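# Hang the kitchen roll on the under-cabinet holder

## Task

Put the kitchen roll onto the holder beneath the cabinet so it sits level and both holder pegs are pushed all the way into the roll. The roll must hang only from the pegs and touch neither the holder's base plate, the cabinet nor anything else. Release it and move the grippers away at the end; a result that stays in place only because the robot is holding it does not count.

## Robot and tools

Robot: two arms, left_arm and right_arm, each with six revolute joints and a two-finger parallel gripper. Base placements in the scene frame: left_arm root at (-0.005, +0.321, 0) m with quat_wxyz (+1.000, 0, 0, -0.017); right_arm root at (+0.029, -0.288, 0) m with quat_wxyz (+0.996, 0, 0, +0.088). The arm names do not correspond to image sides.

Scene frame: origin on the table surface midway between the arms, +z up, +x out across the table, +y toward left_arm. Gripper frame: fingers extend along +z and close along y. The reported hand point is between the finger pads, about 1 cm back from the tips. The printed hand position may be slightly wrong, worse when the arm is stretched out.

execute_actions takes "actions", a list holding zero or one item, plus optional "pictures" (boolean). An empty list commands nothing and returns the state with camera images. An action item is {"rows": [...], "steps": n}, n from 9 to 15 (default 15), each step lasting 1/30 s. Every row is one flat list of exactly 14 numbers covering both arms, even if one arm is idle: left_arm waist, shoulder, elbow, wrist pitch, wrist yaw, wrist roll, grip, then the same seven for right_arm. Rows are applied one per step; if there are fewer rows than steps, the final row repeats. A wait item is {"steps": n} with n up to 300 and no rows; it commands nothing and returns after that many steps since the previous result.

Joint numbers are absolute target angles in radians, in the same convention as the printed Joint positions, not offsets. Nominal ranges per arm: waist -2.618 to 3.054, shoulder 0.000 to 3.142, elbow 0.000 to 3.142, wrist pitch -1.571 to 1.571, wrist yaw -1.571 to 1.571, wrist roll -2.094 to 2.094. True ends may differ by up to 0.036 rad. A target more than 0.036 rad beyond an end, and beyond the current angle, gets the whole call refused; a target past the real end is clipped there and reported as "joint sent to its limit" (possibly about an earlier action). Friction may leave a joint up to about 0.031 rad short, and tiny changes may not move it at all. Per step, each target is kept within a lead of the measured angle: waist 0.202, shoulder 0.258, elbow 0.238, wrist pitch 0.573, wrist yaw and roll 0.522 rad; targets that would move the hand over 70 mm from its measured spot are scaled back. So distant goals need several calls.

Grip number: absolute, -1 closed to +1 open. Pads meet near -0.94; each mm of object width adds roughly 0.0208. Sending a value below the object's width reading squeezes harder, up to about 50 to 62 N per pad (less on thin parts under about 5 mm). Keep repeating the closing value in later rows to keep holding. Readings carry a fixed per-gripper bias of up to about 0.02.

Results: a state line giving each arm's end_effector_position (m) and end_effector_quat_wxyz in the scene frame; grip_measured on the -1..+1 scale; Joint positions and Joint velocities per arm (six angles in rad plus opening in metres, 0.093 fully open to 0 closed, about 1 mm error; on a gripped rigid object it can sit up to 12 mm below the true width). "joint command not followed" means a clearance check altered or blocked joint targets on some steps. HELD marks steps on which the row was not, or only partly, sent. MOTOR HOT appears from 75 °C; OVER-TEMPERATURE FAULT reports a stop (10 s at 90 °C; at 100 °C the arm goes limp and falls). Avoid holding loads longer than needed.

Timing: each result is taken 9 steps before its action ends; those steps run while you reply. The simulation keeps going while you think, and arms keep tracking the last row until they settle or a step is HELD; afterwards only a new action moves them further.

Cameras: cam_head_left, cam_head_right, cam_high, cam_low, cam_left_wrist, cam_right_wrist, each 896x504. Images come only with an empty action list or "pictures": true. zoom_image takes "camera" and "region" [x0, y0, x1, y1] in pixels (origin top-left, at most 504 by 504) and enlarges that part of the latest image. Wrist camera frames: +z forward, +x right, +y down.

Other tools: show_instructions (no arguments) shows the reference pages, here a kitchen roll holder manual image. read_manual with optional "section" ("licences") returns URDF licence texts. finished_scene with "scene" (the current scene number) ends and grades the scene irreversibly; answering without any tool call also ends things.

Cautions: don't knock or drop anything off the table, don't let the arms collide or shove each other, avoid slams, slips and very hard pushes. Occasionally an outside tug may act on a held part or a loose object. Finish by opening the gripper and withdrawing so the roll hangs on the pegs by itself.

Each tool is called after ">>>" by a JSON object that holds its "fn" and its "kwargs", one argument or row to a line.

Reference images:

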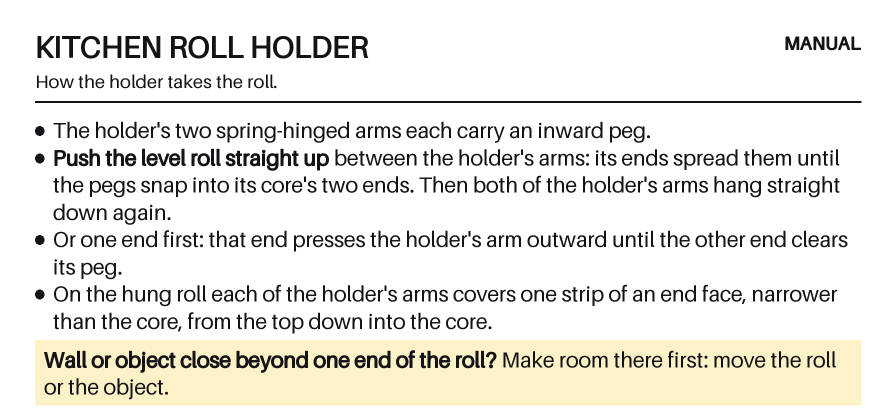

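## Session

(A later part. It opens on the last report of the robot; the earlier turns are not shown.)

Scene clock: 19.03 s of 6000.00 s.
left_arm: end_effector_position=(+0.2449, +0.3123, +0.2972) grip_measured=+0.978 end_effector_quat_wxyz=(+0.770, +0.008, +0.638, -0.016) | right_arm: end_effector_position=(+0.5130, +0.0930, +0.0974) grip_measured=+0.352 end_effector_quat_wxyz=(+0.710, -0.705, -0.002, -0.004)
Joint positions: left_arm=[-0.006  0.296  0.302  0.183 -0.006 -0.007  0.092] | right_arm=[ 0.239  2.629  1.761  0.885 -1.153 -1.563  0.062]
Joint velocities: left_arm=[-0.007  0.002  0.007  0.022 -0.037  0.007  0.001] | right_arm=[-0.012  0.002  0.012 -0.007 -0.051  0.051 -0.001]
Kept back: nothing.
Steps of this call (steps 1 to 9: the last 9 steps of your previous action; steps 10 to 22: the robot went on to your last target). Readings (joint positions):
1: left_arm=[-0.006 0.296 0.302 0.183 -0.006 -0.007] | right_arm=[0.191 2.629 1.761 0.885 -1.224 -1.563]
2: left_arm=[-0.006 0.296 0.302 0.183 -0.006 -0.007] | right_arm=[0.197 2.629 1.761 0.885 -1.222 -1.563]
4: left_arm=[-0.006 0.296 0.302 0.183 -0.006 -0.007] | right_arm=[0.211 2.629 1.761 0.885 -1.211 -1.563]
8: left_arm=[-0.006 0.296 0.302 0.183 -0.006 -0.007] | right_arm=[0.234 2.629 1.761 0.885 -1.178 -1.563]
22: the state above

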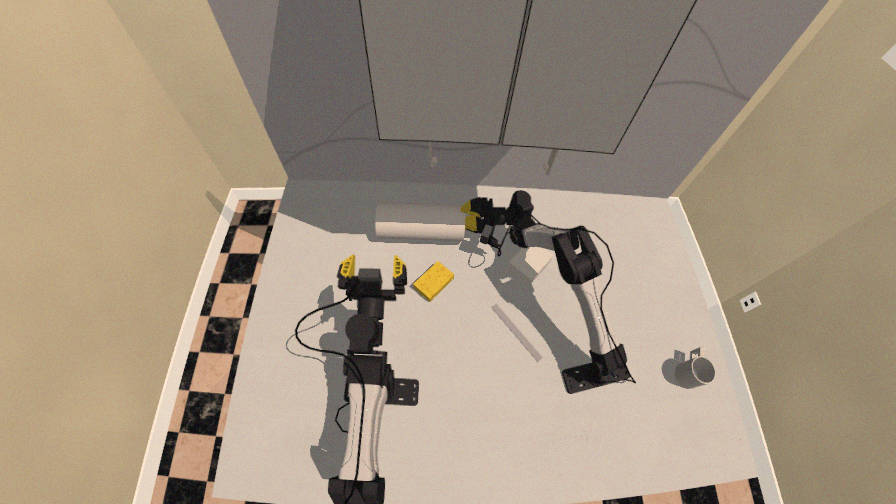

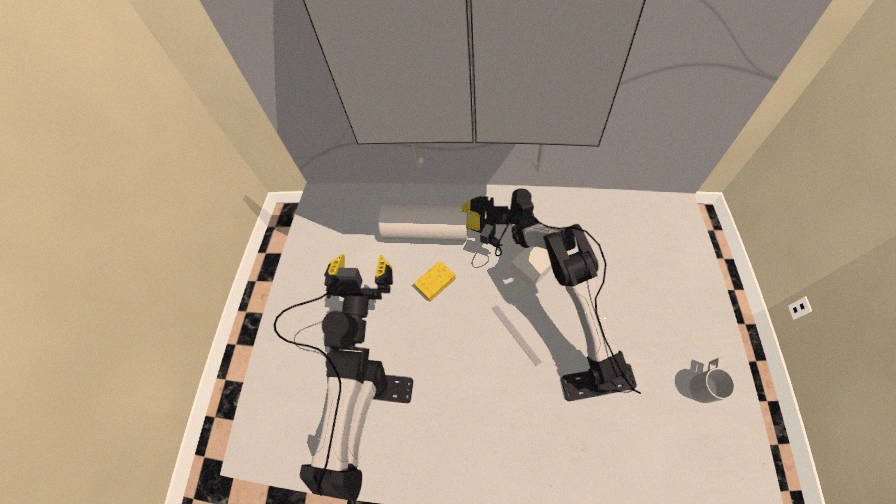

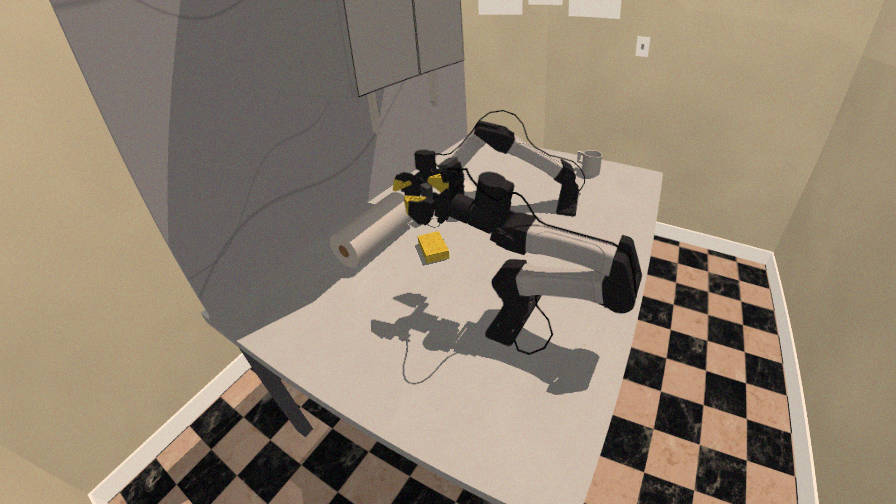

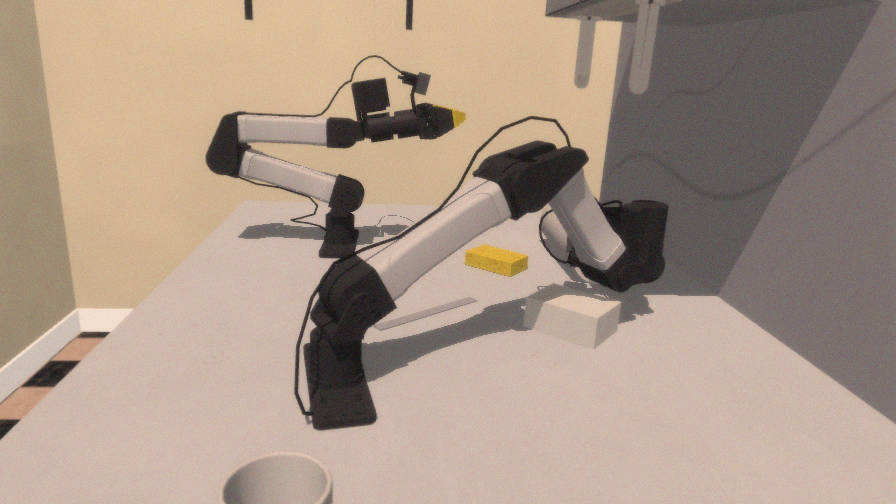

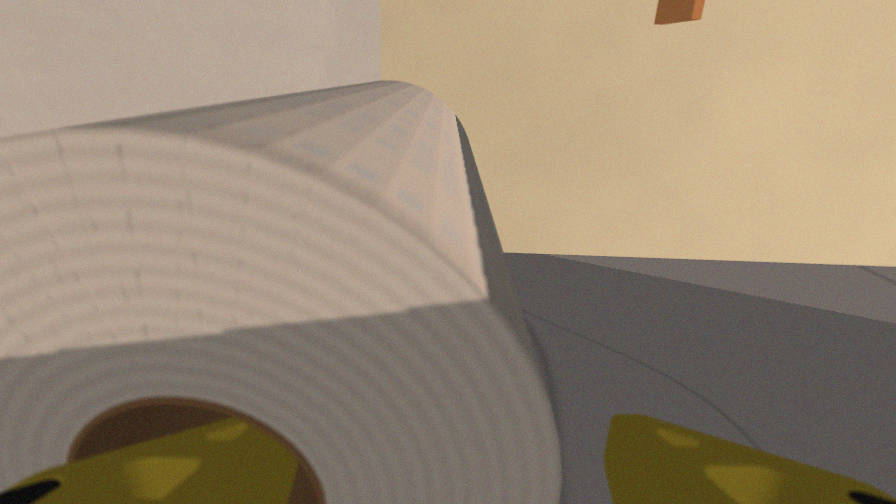

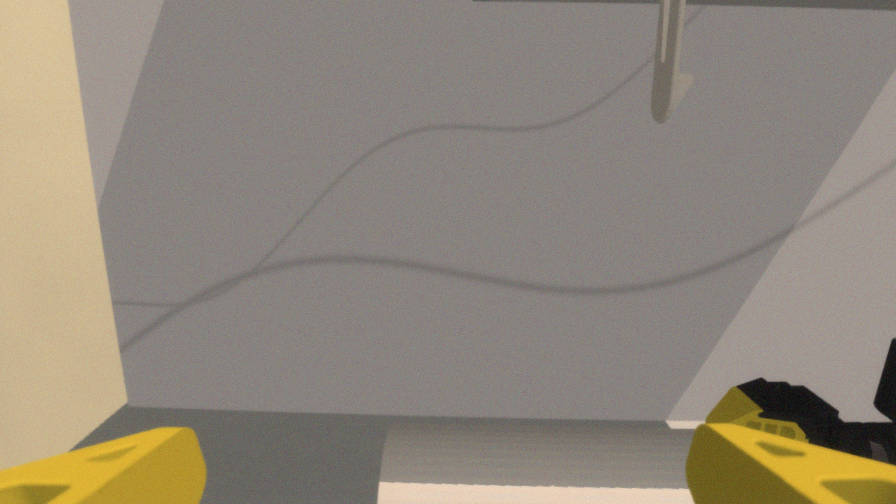

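In. Close and lift slowly.

>>> {"fn": "execute_actions", "kwargs": {
  "actions": [
    {"rows":[[0,0.3,0.3,0.2,0,0,1,0.24,2.645,1.74,0.89,-1.145,-1.57,0.2],[0,0.3,0.3,0.2,0,0,1,0.24,2.645,1.74,0.89,-1.145,-1.57,0.1],[0,0.3,0.3,0.2,0,0,1,0.24,2.645,1.74,0.89,-1.145,-1.57,0],[0,0.3,0.3,0.2,0,0,1,0.24,2.645,1.74,0.89,-1.145,-1.57,-0.1],[0,0.3,0.3,0.2,0,0,1,0.24,2.645,1.74,0.89,-1.145,-1.57,-0.2],[0,0.3,0.3,0.2,0,0,1,0.24,2.645,1.74,0.89,-1.145,-1.57,-0.3],[0,0.3,0.3,0.2,0,0,1,0.24,2.645,1.74,0.89,-1.145,-1.57,-0.45]]}
  ]
}}

>>> {"fn": "execute_actions", "kwargs": {
  "actions": [
    {"rows":[[0,0.3,0.3,0.2,0,0,1,0.24,2.61,1.74,0.87,-1.145,-1.57,-0.45],[0,0.3,0.3,0.2,0,0,1,0.24,2.595,1.74,0.855,-1.145,-1.57,-0.45],[0,0.3,0.3,0.2,0,0,1,0.24,2.58,1.74,0.84,-1.145,-1.57,-0.45],[0,0.3,0.3,0.2,0,0,1,0.24,2.565,1.74,0.825,-1.145,-1.57,-0.45],[0,0.3,0.3,0.2,0,0,1,0.24,2.55,1.74,0.81,-1.145,-1.57,-0.45],[0,0.3,0.3,0.2,0,0,1,0.24,2.535,1.74,0.795,-1.145,-1.57,-0.45],[0,0.3,0.3,0.2,0,0,1,0.24,2.52,1.74,0.78,-1.145,-1.57,-0.45],[0,0.3,0.3,0.2,0,0,1,0.24,2.505,1.74,0.765,-1.145,-1.57,-0.45],[0,0.3,0.3,0.2,0,0,1,0.24,2.49,1.74,0.75,-1.145,-1.57,-0.45],[0,0.3,0.3,0.2,0,0,1,0.24,2.475,1.74,0.735,-1.145,-1.57,-0.45],[0,0.3,0.3,0.2,0,0,1,0.24,2.46,1.74,0.72,-1.145,-1.57,-0.45],[0,0.3,0.3,0.2,0,0,1,0.24,2.445,1.74,0.705,-1.145,-1.57,-0.45],[0,0.3,0.3,0.2,0,0,1,0.24,2.43,1.74,0.69,-1.145,-1.57,-0.45],[0,0.3,0.3,0.2,0,0,1,0.24,2.415,1.74,0.675,-1.145,-1.57,-0.45],[0,0.3,0.3,0.2,0,0,1,0.24,2.4,1.74,0.66,-1.145,-1.57,-0.45]]}
  ]
}}

>>> {"fn": "execute_actions", "kwargs": {
  "actions": [
    {"steps":22}
  ],
  "pictures": true
}}

Scene clock: 20.23 s of 6000.00 s.
left_arm: end_effector_position=(+0.2449, +0.3123, +0.2972) grip_measured=+0.978 end_effector_quat_wxyz=(+0.770, +0.008, +0.638, -0.016) | right_arm: end_effector_position=(+0.5134, +0.0930, +0.0971) grip_measured=-0.243 end_effector_quat_wxyz=(+0.709, -0.705, -0.001, -0.005)
Joint positions: left_arm=[-0.006  0.296  0.302  0.183 -0.006 -0.007  0.092] | right_arm=[ 0.239  2.629  1.761  0.883 -1.15  -1.564  0.034]
Joint velocities: left_arm=[ 0.012 -0.007 -0.027  0.022 -0.037 -0.022 -0.001] | right_arm=[-0.017  0.002 -0.022  0.007  0.066  0.022 -0.091]
Steps of this call (steps 1 to 15: the robot went on to your last target; steps 16 to 30: nothing new was sent; steps 31 to 36: the first 6 steps of this action). Readings (joint positions):
31: left_arm=[-0.006 0.296 0.302 0.183 -0.006 -0.007] | right_arm=[0.239 2.629 1.761 0.885 -1.152 -1.563]
32: left_arm=[-0.006 0.296 0.302 0.183 -0.006 -0.007] | right_arm=[0.239 2.629 1.761 0.885 -1.152 -1.563]
34: left_arm=[-0.006 0.296 0.302 0.183 -0.006 -0.007] | right_arm=[0.239 2.629 1.761 0.883 -1.151 -1.563]
36: the state above

Scene clock: 20.73 s of 6000.00 s.
left_arm: end_effector_position=(+0.2449, +0.3123, +0.2972) grip_measured=+0.978 end_effector_quat_wxyz=(+0.770, +0.008, +0.638, -0.016) | right_arm: end_effector_position=(+0.5131, +0.0927, +0.1051) grip_measured=-0.383 end_effector_quat_wxyz=(+0.705, -0.710, +0.011, +0.005)
Joint positions: left_arm=[-0.006  0.296  0.302  0.183 -0.006 -0.007  0.092] | right_arm=[ 0.239  2.596  1.753  0.825 -1.148 -1.564  0.027]
Joint velocities: left_arm=[-0.007 -0.007  0.012  0.051 -0.037 -0.051 -0.   ] | right_arm=[-0.012 -0.344 -0.105 -0.535 -0.007  0.037 -0.   ]
Steps of this call (steps 1 to 9: the last 9 steps of your previous action; steps 10 to 15: the first 6 steps of this action). Readings (joint positions):
10: left_arm=[-0.006 0.296 0.302 0.183 -0.006 -0.007] | right_arm=[0.239 2.629 1.761 0.880 -1.150 -1.564]
11: left_arm=[-0.006 0.296 0.302 0.183 -0.006 -0.007] | right_arm=[0.239 2.627 1.761 0.875 -1.150 -1.564]
13: left_arm=[-0.006 0.296 0.302 0.183 -0.006 -0.007] | right_arm=[0.239 2.618 1.761 0.854 -1.150 -1.564]
15: the state above

Scene clock: 21.47 s of 6000.00 s.
left_arm: end_effector_position=(+0.2449, +0.3123, +0.2972) grip_measured=+0.978 end_effector_quat_wxyz=(+0.770, +0.008, +0.638, -0.016) | right_arm: end_effector_position=(+0.5068, +0.0899, +0.1789) grip_measured=-0.383 end_effector_quat_wxyz=(+0.701, -0.713, +0.019, +0.013)
Joint positions: left_arm=[-0.006  0.296  0.302  0.183 -0.006 -0.007  0.092] | right_arm=[ 0.239  2.413  1.746  0.625 -1.147 -1.564  0.027]
Joint velocities: left_arm=[ 0.002 -0.007  0.012 -0.051 -0.007 -0.066  0.001] | right_arm=[ 0.007  0.002  0.017 -0.139  0.081  0.007  0.   ]
Kept back: nothing.
Steps of this call (steps 1 to 9: the last 9 steps of your previous action; steps 10 to 22: the robot went on to your last target). Readings (joint positions):
1: left_arm=[-0.006 0.296 0.302 0.183 -0.006 -0.007] | right_arm=[0.239 2.583 1.750 0.807 -1.148 -1.564]
2: left_arm=[-0.006 0.296 0.302 0.183 -0.006 -0.007] | right_arm=[0.239 2.569 1.748 0.788 -1.148 -1.564]
4: left_arm=[-0.006 0.296 0.302 0.183 -0.006 -0.007] | right_arm=[0.239 2.541 1.746 0.753 -1.148 -1.564]
8: left_arm=[-0.006 0.296 0.302 0.183 -0.006 -0.007] | right_arm=[0.239 2.478 1.746 0.692 -1.147 -1.564]
22: the state above

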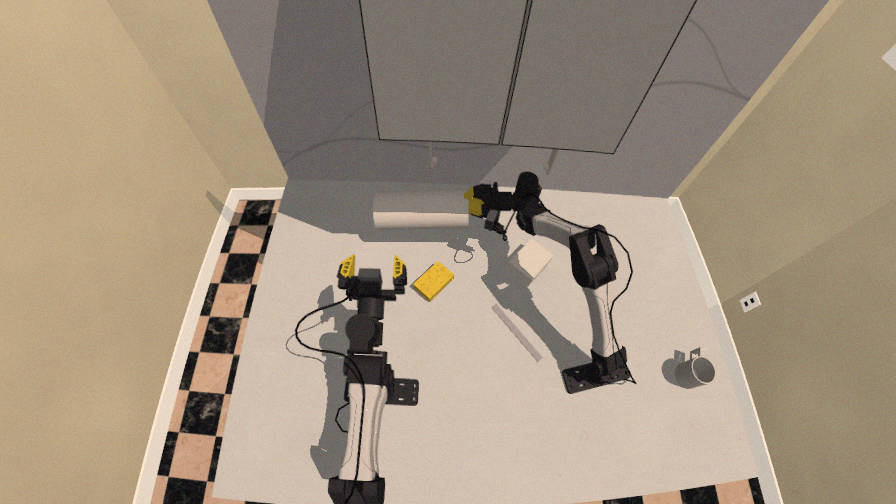

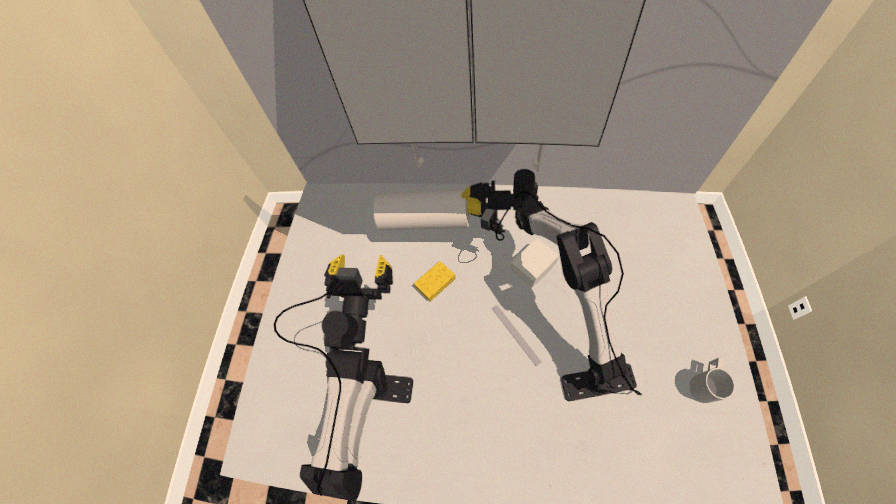

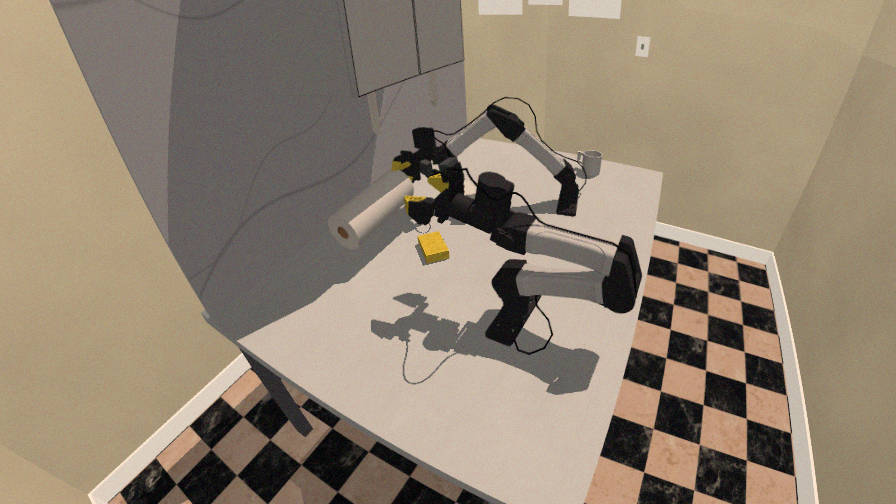

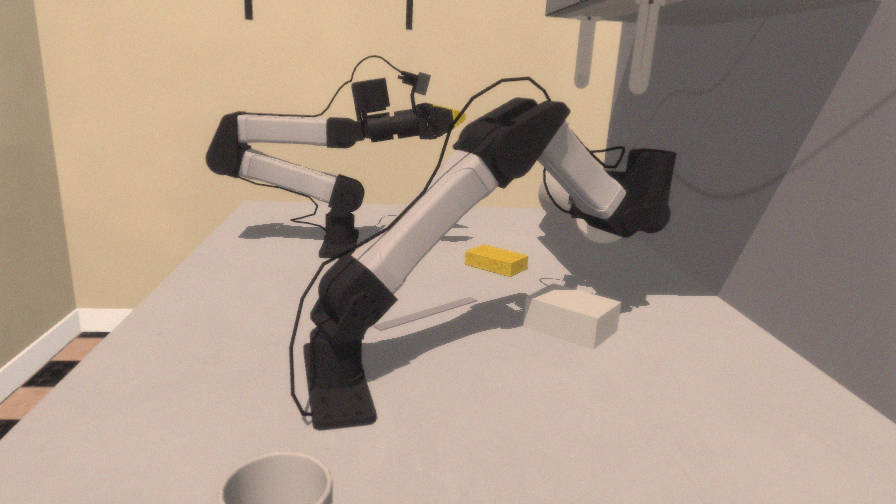

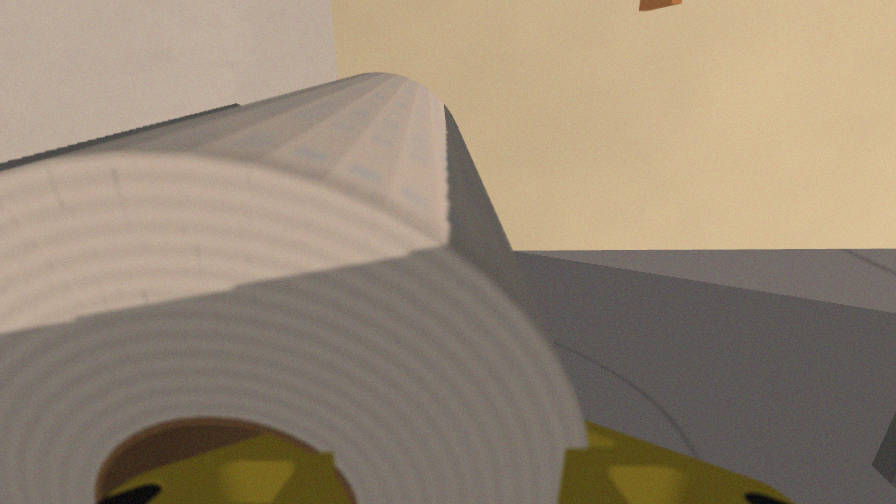

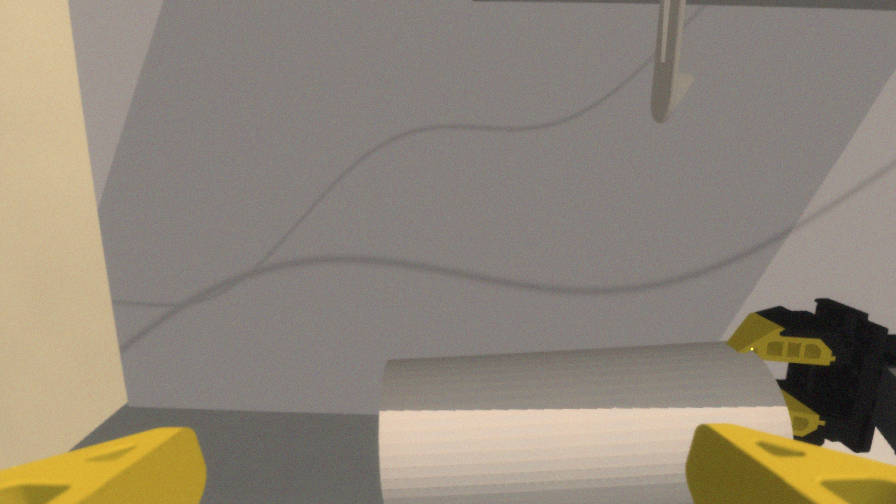

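>>> {"fn": "execute_actions", "kwargs": {
  "actions": [
    {"rows":[[0,0.3,0.3,0.2,0,0,1,0.23,2.395,1.73,0.66,-1.155,-1.55,-0.45],[0,0.3,0.3,0.2,0,0,1,0.22,2.39,1.72,0.66,-1.165,-1.52,-0.45],[0,0.3,0.3,0.2,0,0,1,0.205,2.385,1.71,0.66,-1.18,-1.48,-0.45],[0,0.3,0.3,0.2,0,0,1,0.19,2.38,1.7,0.66,-1.195,-1.43,-0.45],[0,0.3,0.3,0.2,0,0,1,0.175,2.375,1.69,0.66,-1.21,-1.38,-0.45],[0,0.3,0.3,0.2,0,0,1,0.16,2.37,1.68,0.66,-1.225,-1.32,-0.45],[0,0.3,0.3,0.2,0,0,1,0.145,2.36,1.67,0.66,-1.24,-1.26,-0.45],[0,0.3,0.3,0.2,0,0,1,0.13,2.35,1.66,0.66,-1.255,-1.2,-0.45],[0,0.3,0.3,0.2,0,0,1,0.115,2.34,1.65,0.66,-1.27,-1.14,-0.45],[0,0.3,0.3,0.2,0,0,1,0.1,2.33,1.64,0.66,-1.285,-1.08,-0.45],[0,0.3,0.3,0.2,0,0,1,0.085,2.32,1.63,0.66,-1.3,-1.02,-0.45],[0,0.3,0.3,0.2,0,0,1,0.07,2.31,1.62,0.66,-1.315,-0.96,-0.45],[0,0.3,0.3,0.2,0,0,1,0.055,2.3,1.61,0.66,-1.33,-0.9,-0.45],[0,0.3,0.3,0.2,0,0,1,0.04,2.29,1.6,0.66,-1.345,-0.84,-0.45],[0,0.3,0.3,0.2,0,0,1,0.025,2.28,1.59,0.66,-1.36,-0.78,-0.45]]}
  ]
}}

>>> {"fn": "execute_actions", "kwargs": {
  "actions": [
    {"rows":[[0,0.3,0.3,0.2,0,0,1,0.01,2.27,1.58,0.66,-1.375,-0.72,-0.45],[0,0.3,0.3,0.2,0,0,1,-0.005,2.26,1.57,0.66,-1.39,-0.66,-0.45],[0,0.3,0.3,0.2,0,0,1,-0.02,2.25,1.56,0.66,-1.405,-0.6,-0.45],[0,0.3,0.3,0.2,0,0,1,-0.035,2.24,1.55,0.66,-1.42,-0.54,-0.45],[0,0.3,0.3,0.2,0,0,1,-0.05,2.23,1.54,0.66,-1.435,-0.48,-0.45],[0,0.3,0.3,0.2,0,0,1,-0.065,2.22,1.53,0.66,-1.45,-0.42,-0.45],[0,0.3,0.3,0.2,0,0,1,-0.08,2.21,1.52,0.66,-1.465,-0.36,-0.45],[0,0.3,0.3,0.2,0,0,1,-0.09,2.2,1.515,0.66,-1.475,-0.3,-0.45],[0,0.3,0.3,0.2,0,0,1,-0.1,2.19,1.515,0.66,-1.485,-0.24,-0.45],[0,0.3,0.3,0.2,0,0,1,-0.11,2.18,1.515,0.66,-1.49,-0.18,-0.45],[0,0.3,0.3,0.2,0,0,1,-0.115,2.17,1.515,0.66,-1.495,-0.13,-0.45],[0,0.3,0.3,0.2,0,0,1,-0.115,2.16,1.515,0.66,-1.495,-0.08,-0.45],[0,0.3,0.3,0.2,0,0,1,-0.115,2.15,1.515,0.66,-1.495,-0.04,-0.45],[0,0.3,0.3,0.2,0,0,1,-0.115,2.14,1.515,0.66,-1.495,-0.02,-0.45],[-0.4,0.3,0.3,0.2,0,0,1,-0.115,2.135,1.515,0.66,-1.495,0,-0.45]]}
  ]
}}

>>> {"fn": "execute_actions", "kwargs": {
  "actions": [
    {"steps":28}
  ],
  "pictures": true
}}

Scene clock: 22.77 s of 6000.00 s.
left_arm: end_effector_position=(+0.2449, +0.3123, +0.2972) grip_measured=+0.978 end_effector_quat_wxyz=(+0.770, +0.008, +0.638, -0.016) | right_arm: end_effector_position=(+0.5075, +0.0758, +0.1677) grip_measured=-0.383 end_effector_quat_wxyz=(+0.694, -0.715, +0.065, +0.060)
Joint positions: left_arm=[-0.006  0.296  0.302  0.183 -0.006 -0.007  0.092] | right_arm=[ 0.213  2.409  1.71   0.621 -1.176 -1.465  0.027]
Joint velocities: left_arm=[ 0.002  0.007  0.012 -0.022  0.022 -0.007 -0.001] | right_arm=[-0.32  -0.061 -0.359  0.037 -0.3    0.93   0.   ]
Steps of this call (steps 1 to 30: the robot went on to your last target; steps 31 to 33: nothing new was sent; steps 34 to 39: the first 6 steps of this action). Readings (joint positions):
34: left_arm=[-0.006 0.296 0.302 0.183 -0.006 -0.007] | right_arm=[0.239 2.413 1.746 0.619 -1.147 -1.563]
35: left_arm=[-0.006 0.296 0.302 0.183 -0.006 -0.007] | right_arm=[0.238 2.413 1.744 0.619 -1.148 -1.556]
37: left_arm=[-0.006 0.296 0.302 0.183 -0.006 -0.007] | right_arm=[0.231 2.412 1.732 0.621 -1.157 -1.523]
39: the state above

Scene clock: 23.27 s of 6000.00 s.
left_arm: end_effector_position=(+0.2449, +0.3123, +0.2972) grip_measured=+0.978 end_effector_quat_wxyz=(+0.770, +0.008, +0.638, -0.016) | right_arm: end_effector_position=(+0.5226, -0.0523, +0.1961) grip_measured=-0.383 end_effector_quat_wxyz=(+0.630, -0.620, +0.351, +0.309)
Joint positions: left_arm=[-0.006  0.296  0.302  0.183 -0.006 -0.007  0.092] | right_arm=[-0.037  2.264  1.562  0.624 -1.372 -0.677  0.027]
Joint velocities: left_arm=[-0.007 -0.017 -0.012  0.051 -0.007  0.007  0.   ] | right_arm=[-0.364 -0.335 -0.276  0.051 -0.476  1.575 -0.001]
Steps of this call (steps 1 to 9: the last 9 steps of your previous action; steps 10 to 15: the first 6 steps of this action). Readings (joint positions):
10: left_arm=[-0.006 0.296 0.302 0.183 -0.006 -0.007] | right_arm=[0.033 2.325 1.605 0.614 -1.297 -0.967]
11: left_arm=[-0.006 0.296 0.302 0.183 -0.006 -0.007] | right_arm=[0.018 2.312 1.597 0.615 -1.311 -0.910]
13: left_arm=[-0.006 0.296 0.302 0.183 -0.006 -0.007] | right_arm=[-0.010 2.287 1.580 0.619 -1.340 -0.794]
15: the state above

Scene clock: 24.20 s of 6000.00 s.
left_arm: end_effector_position=(+0.2223, +0.2171, +0.2972) grip_measured=+0.978 end_effector_quat_wxyz=(+0.752, +0.134, +0.623, -0.167) | right_arm: end_effector_position=(+0.5049, -0.0934, +0.2411) grip_measured=-0.383 end_effector_quat_wxyz=(+0.516, -0.503, +0.496, +0.485)
Joint positions: left_arm=[-0.394  0.296  0.302  0.183  0.002 -0.007  0.092] | right_arm=[-0.12   2.152  1.526  0.646 -1.491 -0.019  0.027]
Joint velocities: left_arm=[-0.007 -0.002  0.007  0.007 -0.022 -0.051 -0.   ] | right_arm=[ 0.007 -0.012 -0.002  0.007 -0.022 -0.11  -0.001]
Kept back: nothing.
Steps of this call (steps 1 to 9: the last 9 steps of your previous action; steps 10 to 28: the robot went on to your last target). Readings (joint positions):
1: left_arm=[-0.006 0.296 0.302 0.183 -0.006 -0.007] | right_arm=[-0.050 2.253 1.553 0.626 -1.388 -0.618]
2: left_arm=[-0.006 0.296 0.302 0.183 -0.006 -0.007] | right_arm=[-0.063 2.242 1.544 0.628 -1.403 -0.559]
4: left_arm=[-0.006 0.296 0.302 0.183 -0.006 -0.007] | right_arm=[-0.087 2.225 1.532 0.629 -1.432 -0.440]
8: left_arm=[-0.006 0.296 0.302 0.183 -0.006 -0.007] | right_arm=[-0.119 2.192 1.526 0.629 -1.463 -0.226]
28: the state above

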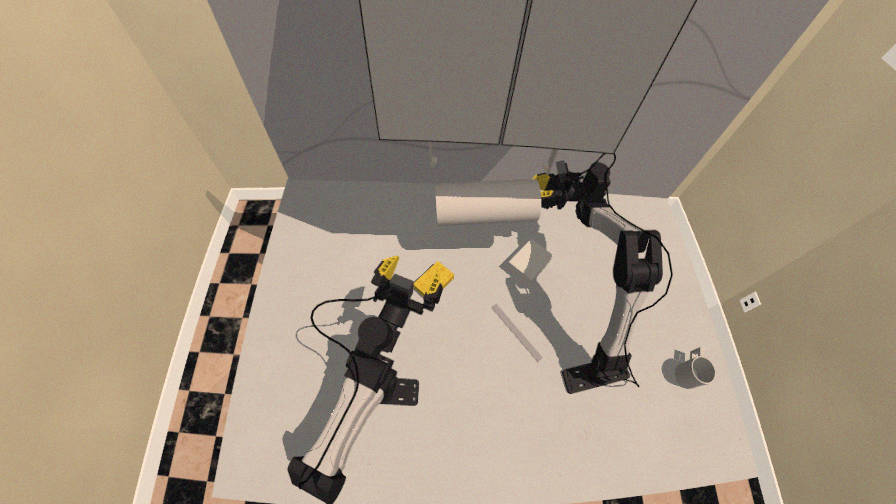

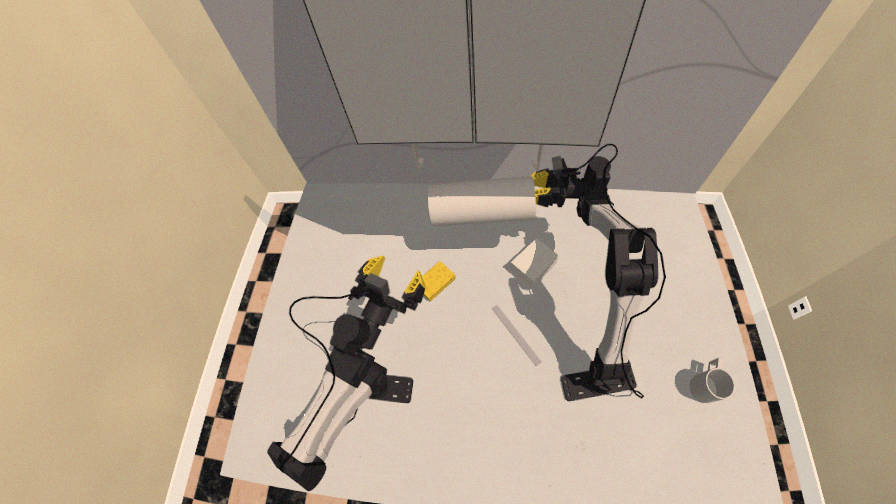

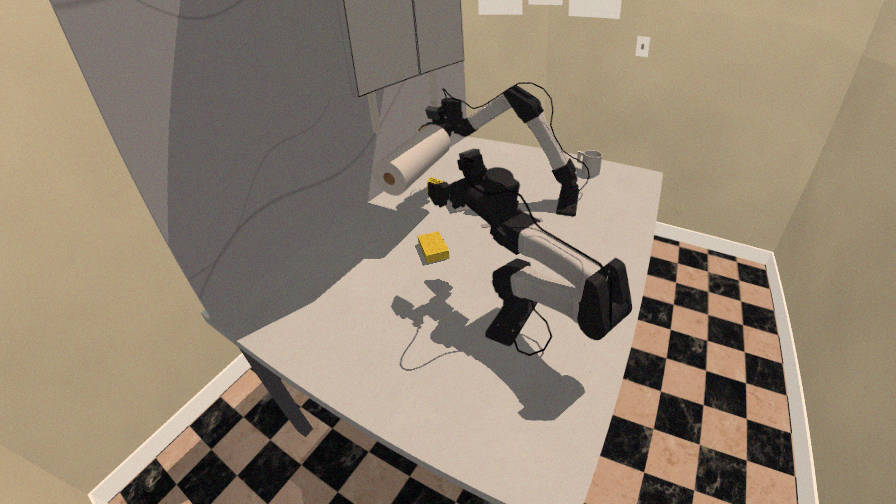

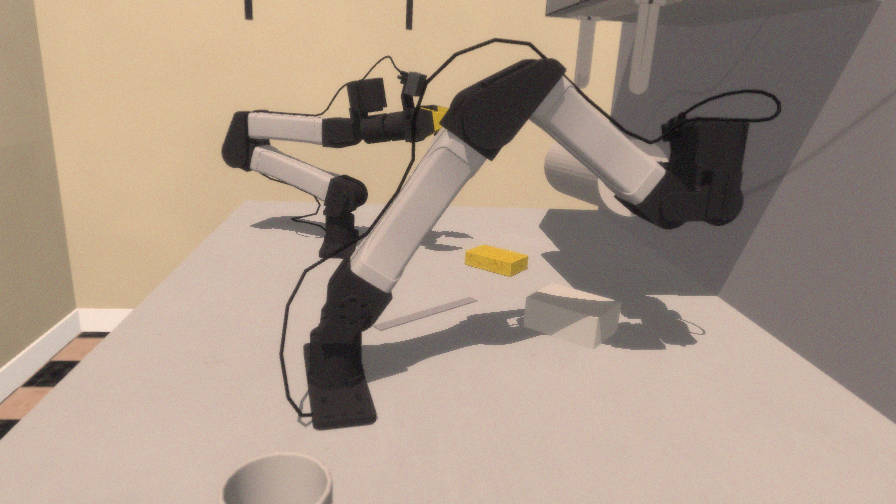

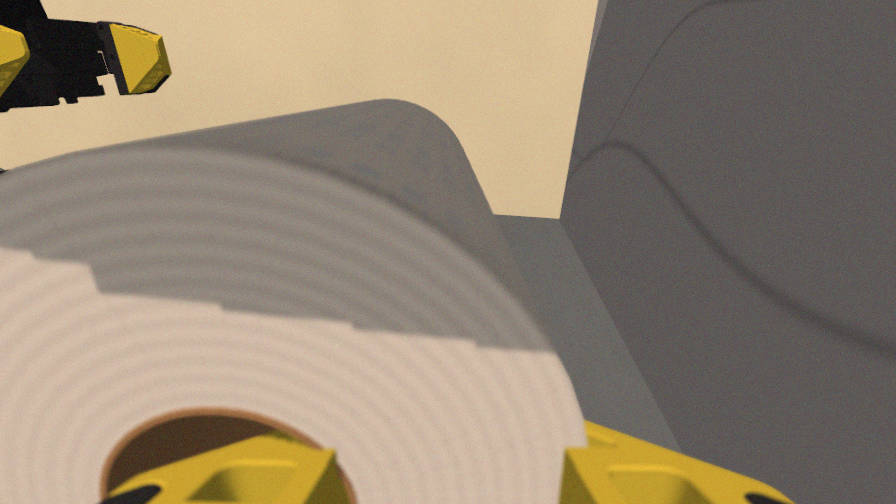

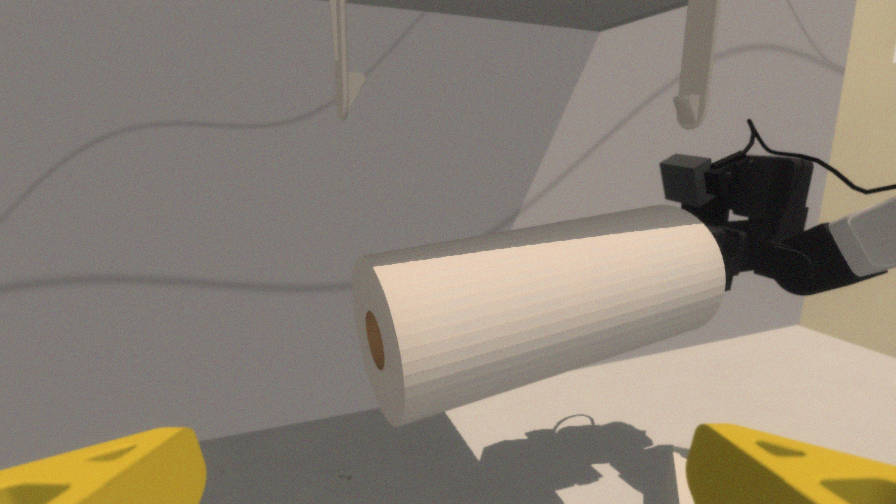

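>>> {"fn": "execute_actions", "kwargs": {
  "actions": [
    {"rows":[[-0.4,0.3,0.3,0.2,0,0,1,-0.11,2.13,1.55,0.63,-1.49,0,-0.45],[-0.4,0.3,0.3,0.2,0,0,1,-0.11,2.125,1.565,0.61,-1.49,0,-0.45],[-0.4,0.3,0.3,0.2,0,0,1,-0.105,2.12,1.58,0.59,-1.48,0,-0.45],[-0.4,0.3,0.3,0.2,0,0,1,-0.105,2.115,1.595,0.57,-1.48,0,-0.45],[-0.4,0.3,0.3,0.2,0,0,1,-0.1,2.11,1.61,0.55,-1.47,0,-0.45],[-0.4,0.3,0.3,0.2,0,0,1,-0.1,2.105,1.625,0.53,-1.47,0,-0.45],[-0.4,0.3,0.3,0.2,0,0,1,-0.1,2.1,1.64,0.51,-1.47,0,-0.45],[-0.4,0.3,0.3,0.2,0,0,1,-0.1,2.095,1.655,0.49,-1.47,0,-0.45],[-0.4,0.3,0.3,0.2,0,0,1,-0.1,2.09,1.67,0.47,-1.47,0,-0.45],[-0.4,0.3,0.3,0.2,0,0,1,-0.1,2.085,1.685,0.45,-1.47,0,-0.45],[-0.4,0.3,0.3,0.2,0,0,1,-0.1,2.08,1.7,0.43,-1.47,0,-0.45],[-0.4,0.3,0.3,0.2,0,0,1,-0.1,2.075,1.71,0.42,-1.47,0,-0.45]]}
  ]
}}

>>> {"fn": "execute_actions", "kwargs": {
  "actions": [
    {"steps":22}
  ],
  "pictures": true
}}

Scene clock: 25.20 s of 6000.00 s.
left_arm: end_effector_position=(+0.2223, +0.2171, +0.2972) grip_measured=+0.978 end_effector_quat_wxyz=(+0.752, +0.134, +0.623, -0.167) | right_arm: end_effector_position=(+0.5078, -0.0908, +0.2469) grip_measured=-0.383 end_effector_quat_wxyz=(+0.507, -0.497, +0.504, +0.492)
Joint positions: left_arm=[-0.394  0.296  0.302  0.183  0.002 -0.007  0.092] | right_arm=[-0.115  2.152  1.562  0.582 -1.487 -0.016  0.027]
Joint velocities: left_arm=[-0.002  0.007 -0.002  0.022  0.11   0.007 -0.001] | right_arm=[ 0.051 -0.002  0.462 -0.476 -0.022 -0.007 -0.   ]
Steps of this call (steps 1 to 24: the robot went on to your last target; steps 25 to 30: the first 6 steps of this action). Readings (joint positions):
25: left_arm=[-0.394 0.296 0.302 0.183 0.002 -0.007] | right_arm=[-0.120 2.152 1.526 0.644 -1.491 -0.016]
26: left_arm=[-0.394 0.296 0.302 0.183 0.002 -0.007] | right_arm=[-0.120 2.152 1.526 0.638 -1.491 -0.016]
28: left_arm=[-0.394 0.296 0.302 0.183 0.002 -0.007] | right_arm=[-0.119 2.152 1.537 0.613 -1.490 -0.016]
30: the state above

Scene clock: 25.93 s of 6000.00 s.
left_arm: end_effector_position=(+0.2223, +0.2171, +0.2972) grip_measured=+0.978 end_effector_quat_wxyz=(+0.752, +0.134, +0.623, -0.167) | right_arm: end_effector_position=(+0.5055, -0.0874, +0.3057) grip_measured=-0.383 end_effector_quat_wxyz=(+0.516, -0.502, +0.497, +0.485)
Joint positions: left_arm=[-0.394  0.296  0.302  0.183  0.002 -0.007  0.092] | right_arm=[-0.107  2.086  1.689  0.419 -1.476 -0.015  0.027]
Joint velocities: left_arm=[ 0.012 -0.007  0.002  0.037 -0.051  0.007 -0.001] | right_arm=[ 0.017 -0.002  0.002  0.037  0.037  0.007 -0.001]
Kept back: nothing.
Steps of this call (steps 1 to 9: the last 9 steps of your previous action; steps 10 to 22: the robot went on to your last target). Readings (joint positions):
1: left_arm=[-0.394 0.296 0.302 0.183 0.002 -0.007] | right_arm=[-0.112 2.150 1.577 0.565 -1.484 -0.016]
2: left_arm=[-0.394 0.296 0.302 0.183 0.002 -0.007] | right_arm=[-0.111 2.146 1.592 0.547 -1.481 -0.016]
4: left_arm=[-0.394 0.296 0.302 0.183 0.002 -0.007] | right_arm=[-0.108 2.134 1.623 0.512 -1.478 -0.016]
8: left_arm=[-0.394 0.296 0.302 0.183 0.002 -0.007] | right_arm=[-0.107 2.103 1.676 0.460 -1.477 -0.015]
22: the state above

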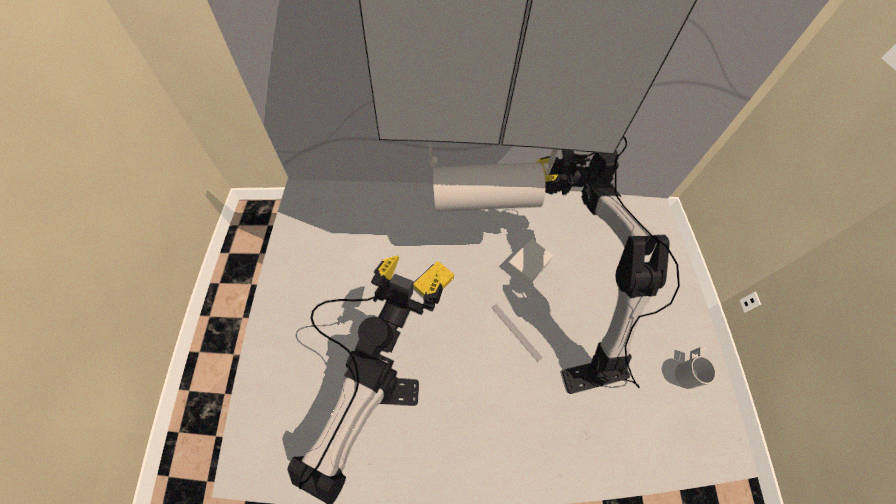

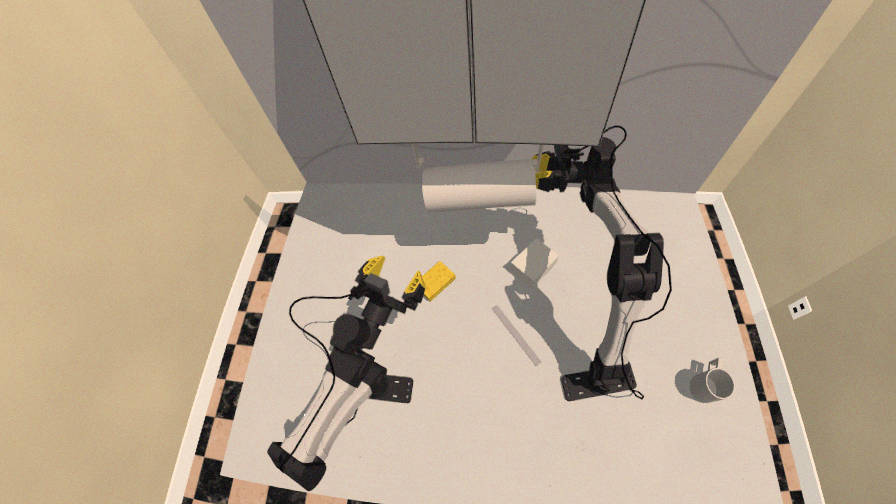

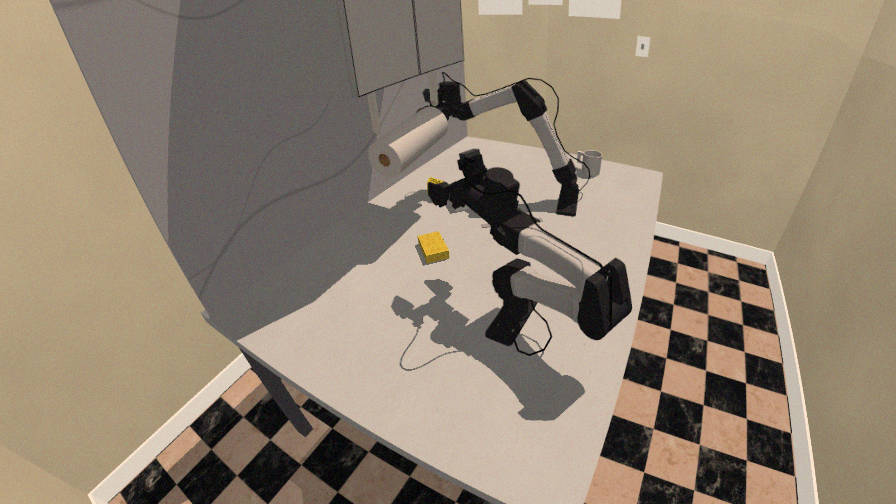

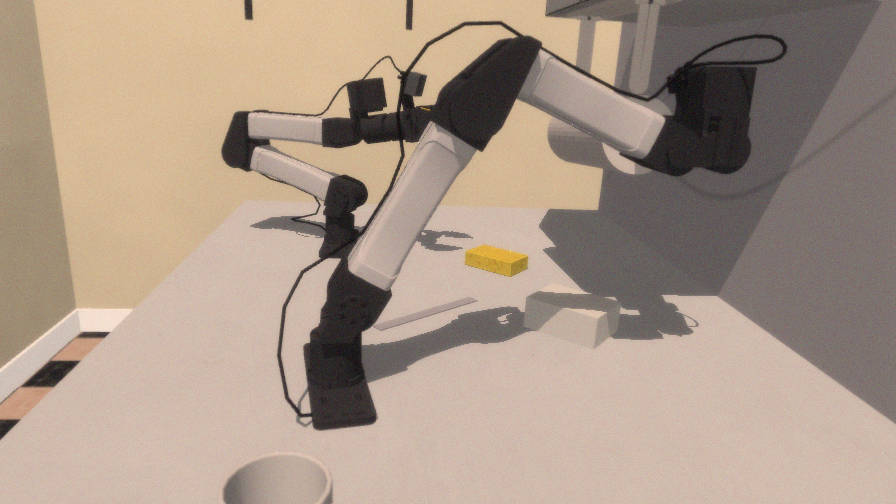

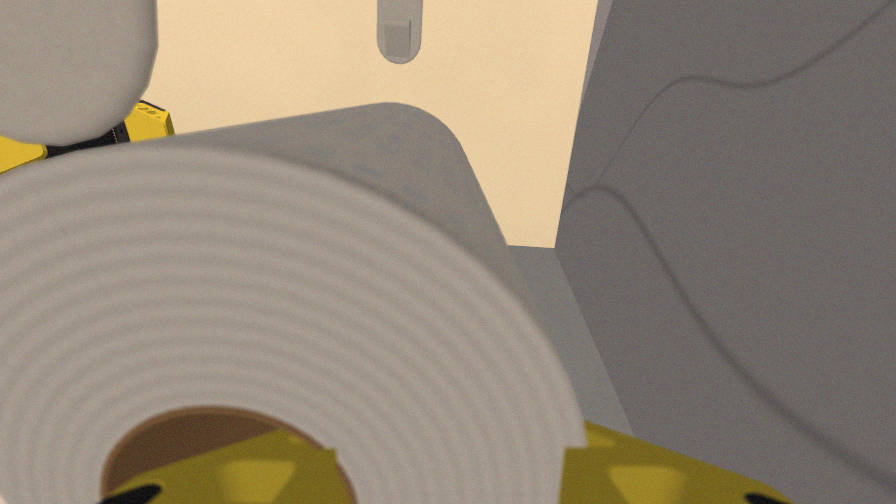

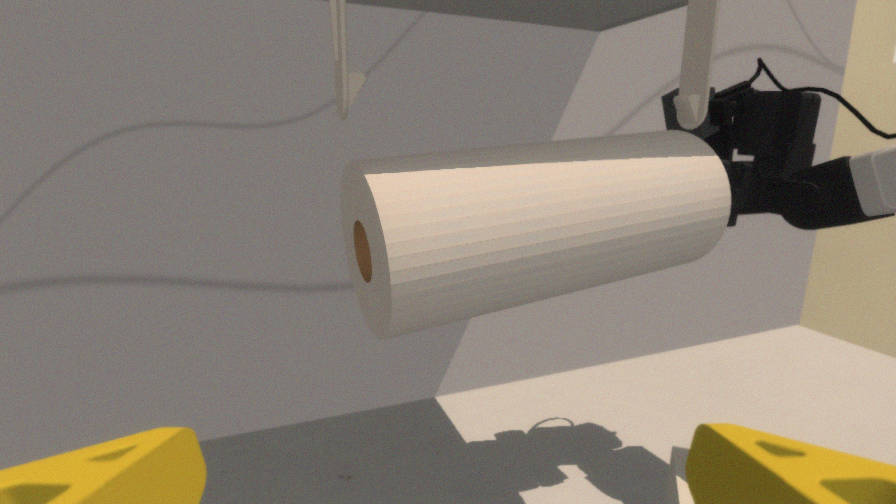

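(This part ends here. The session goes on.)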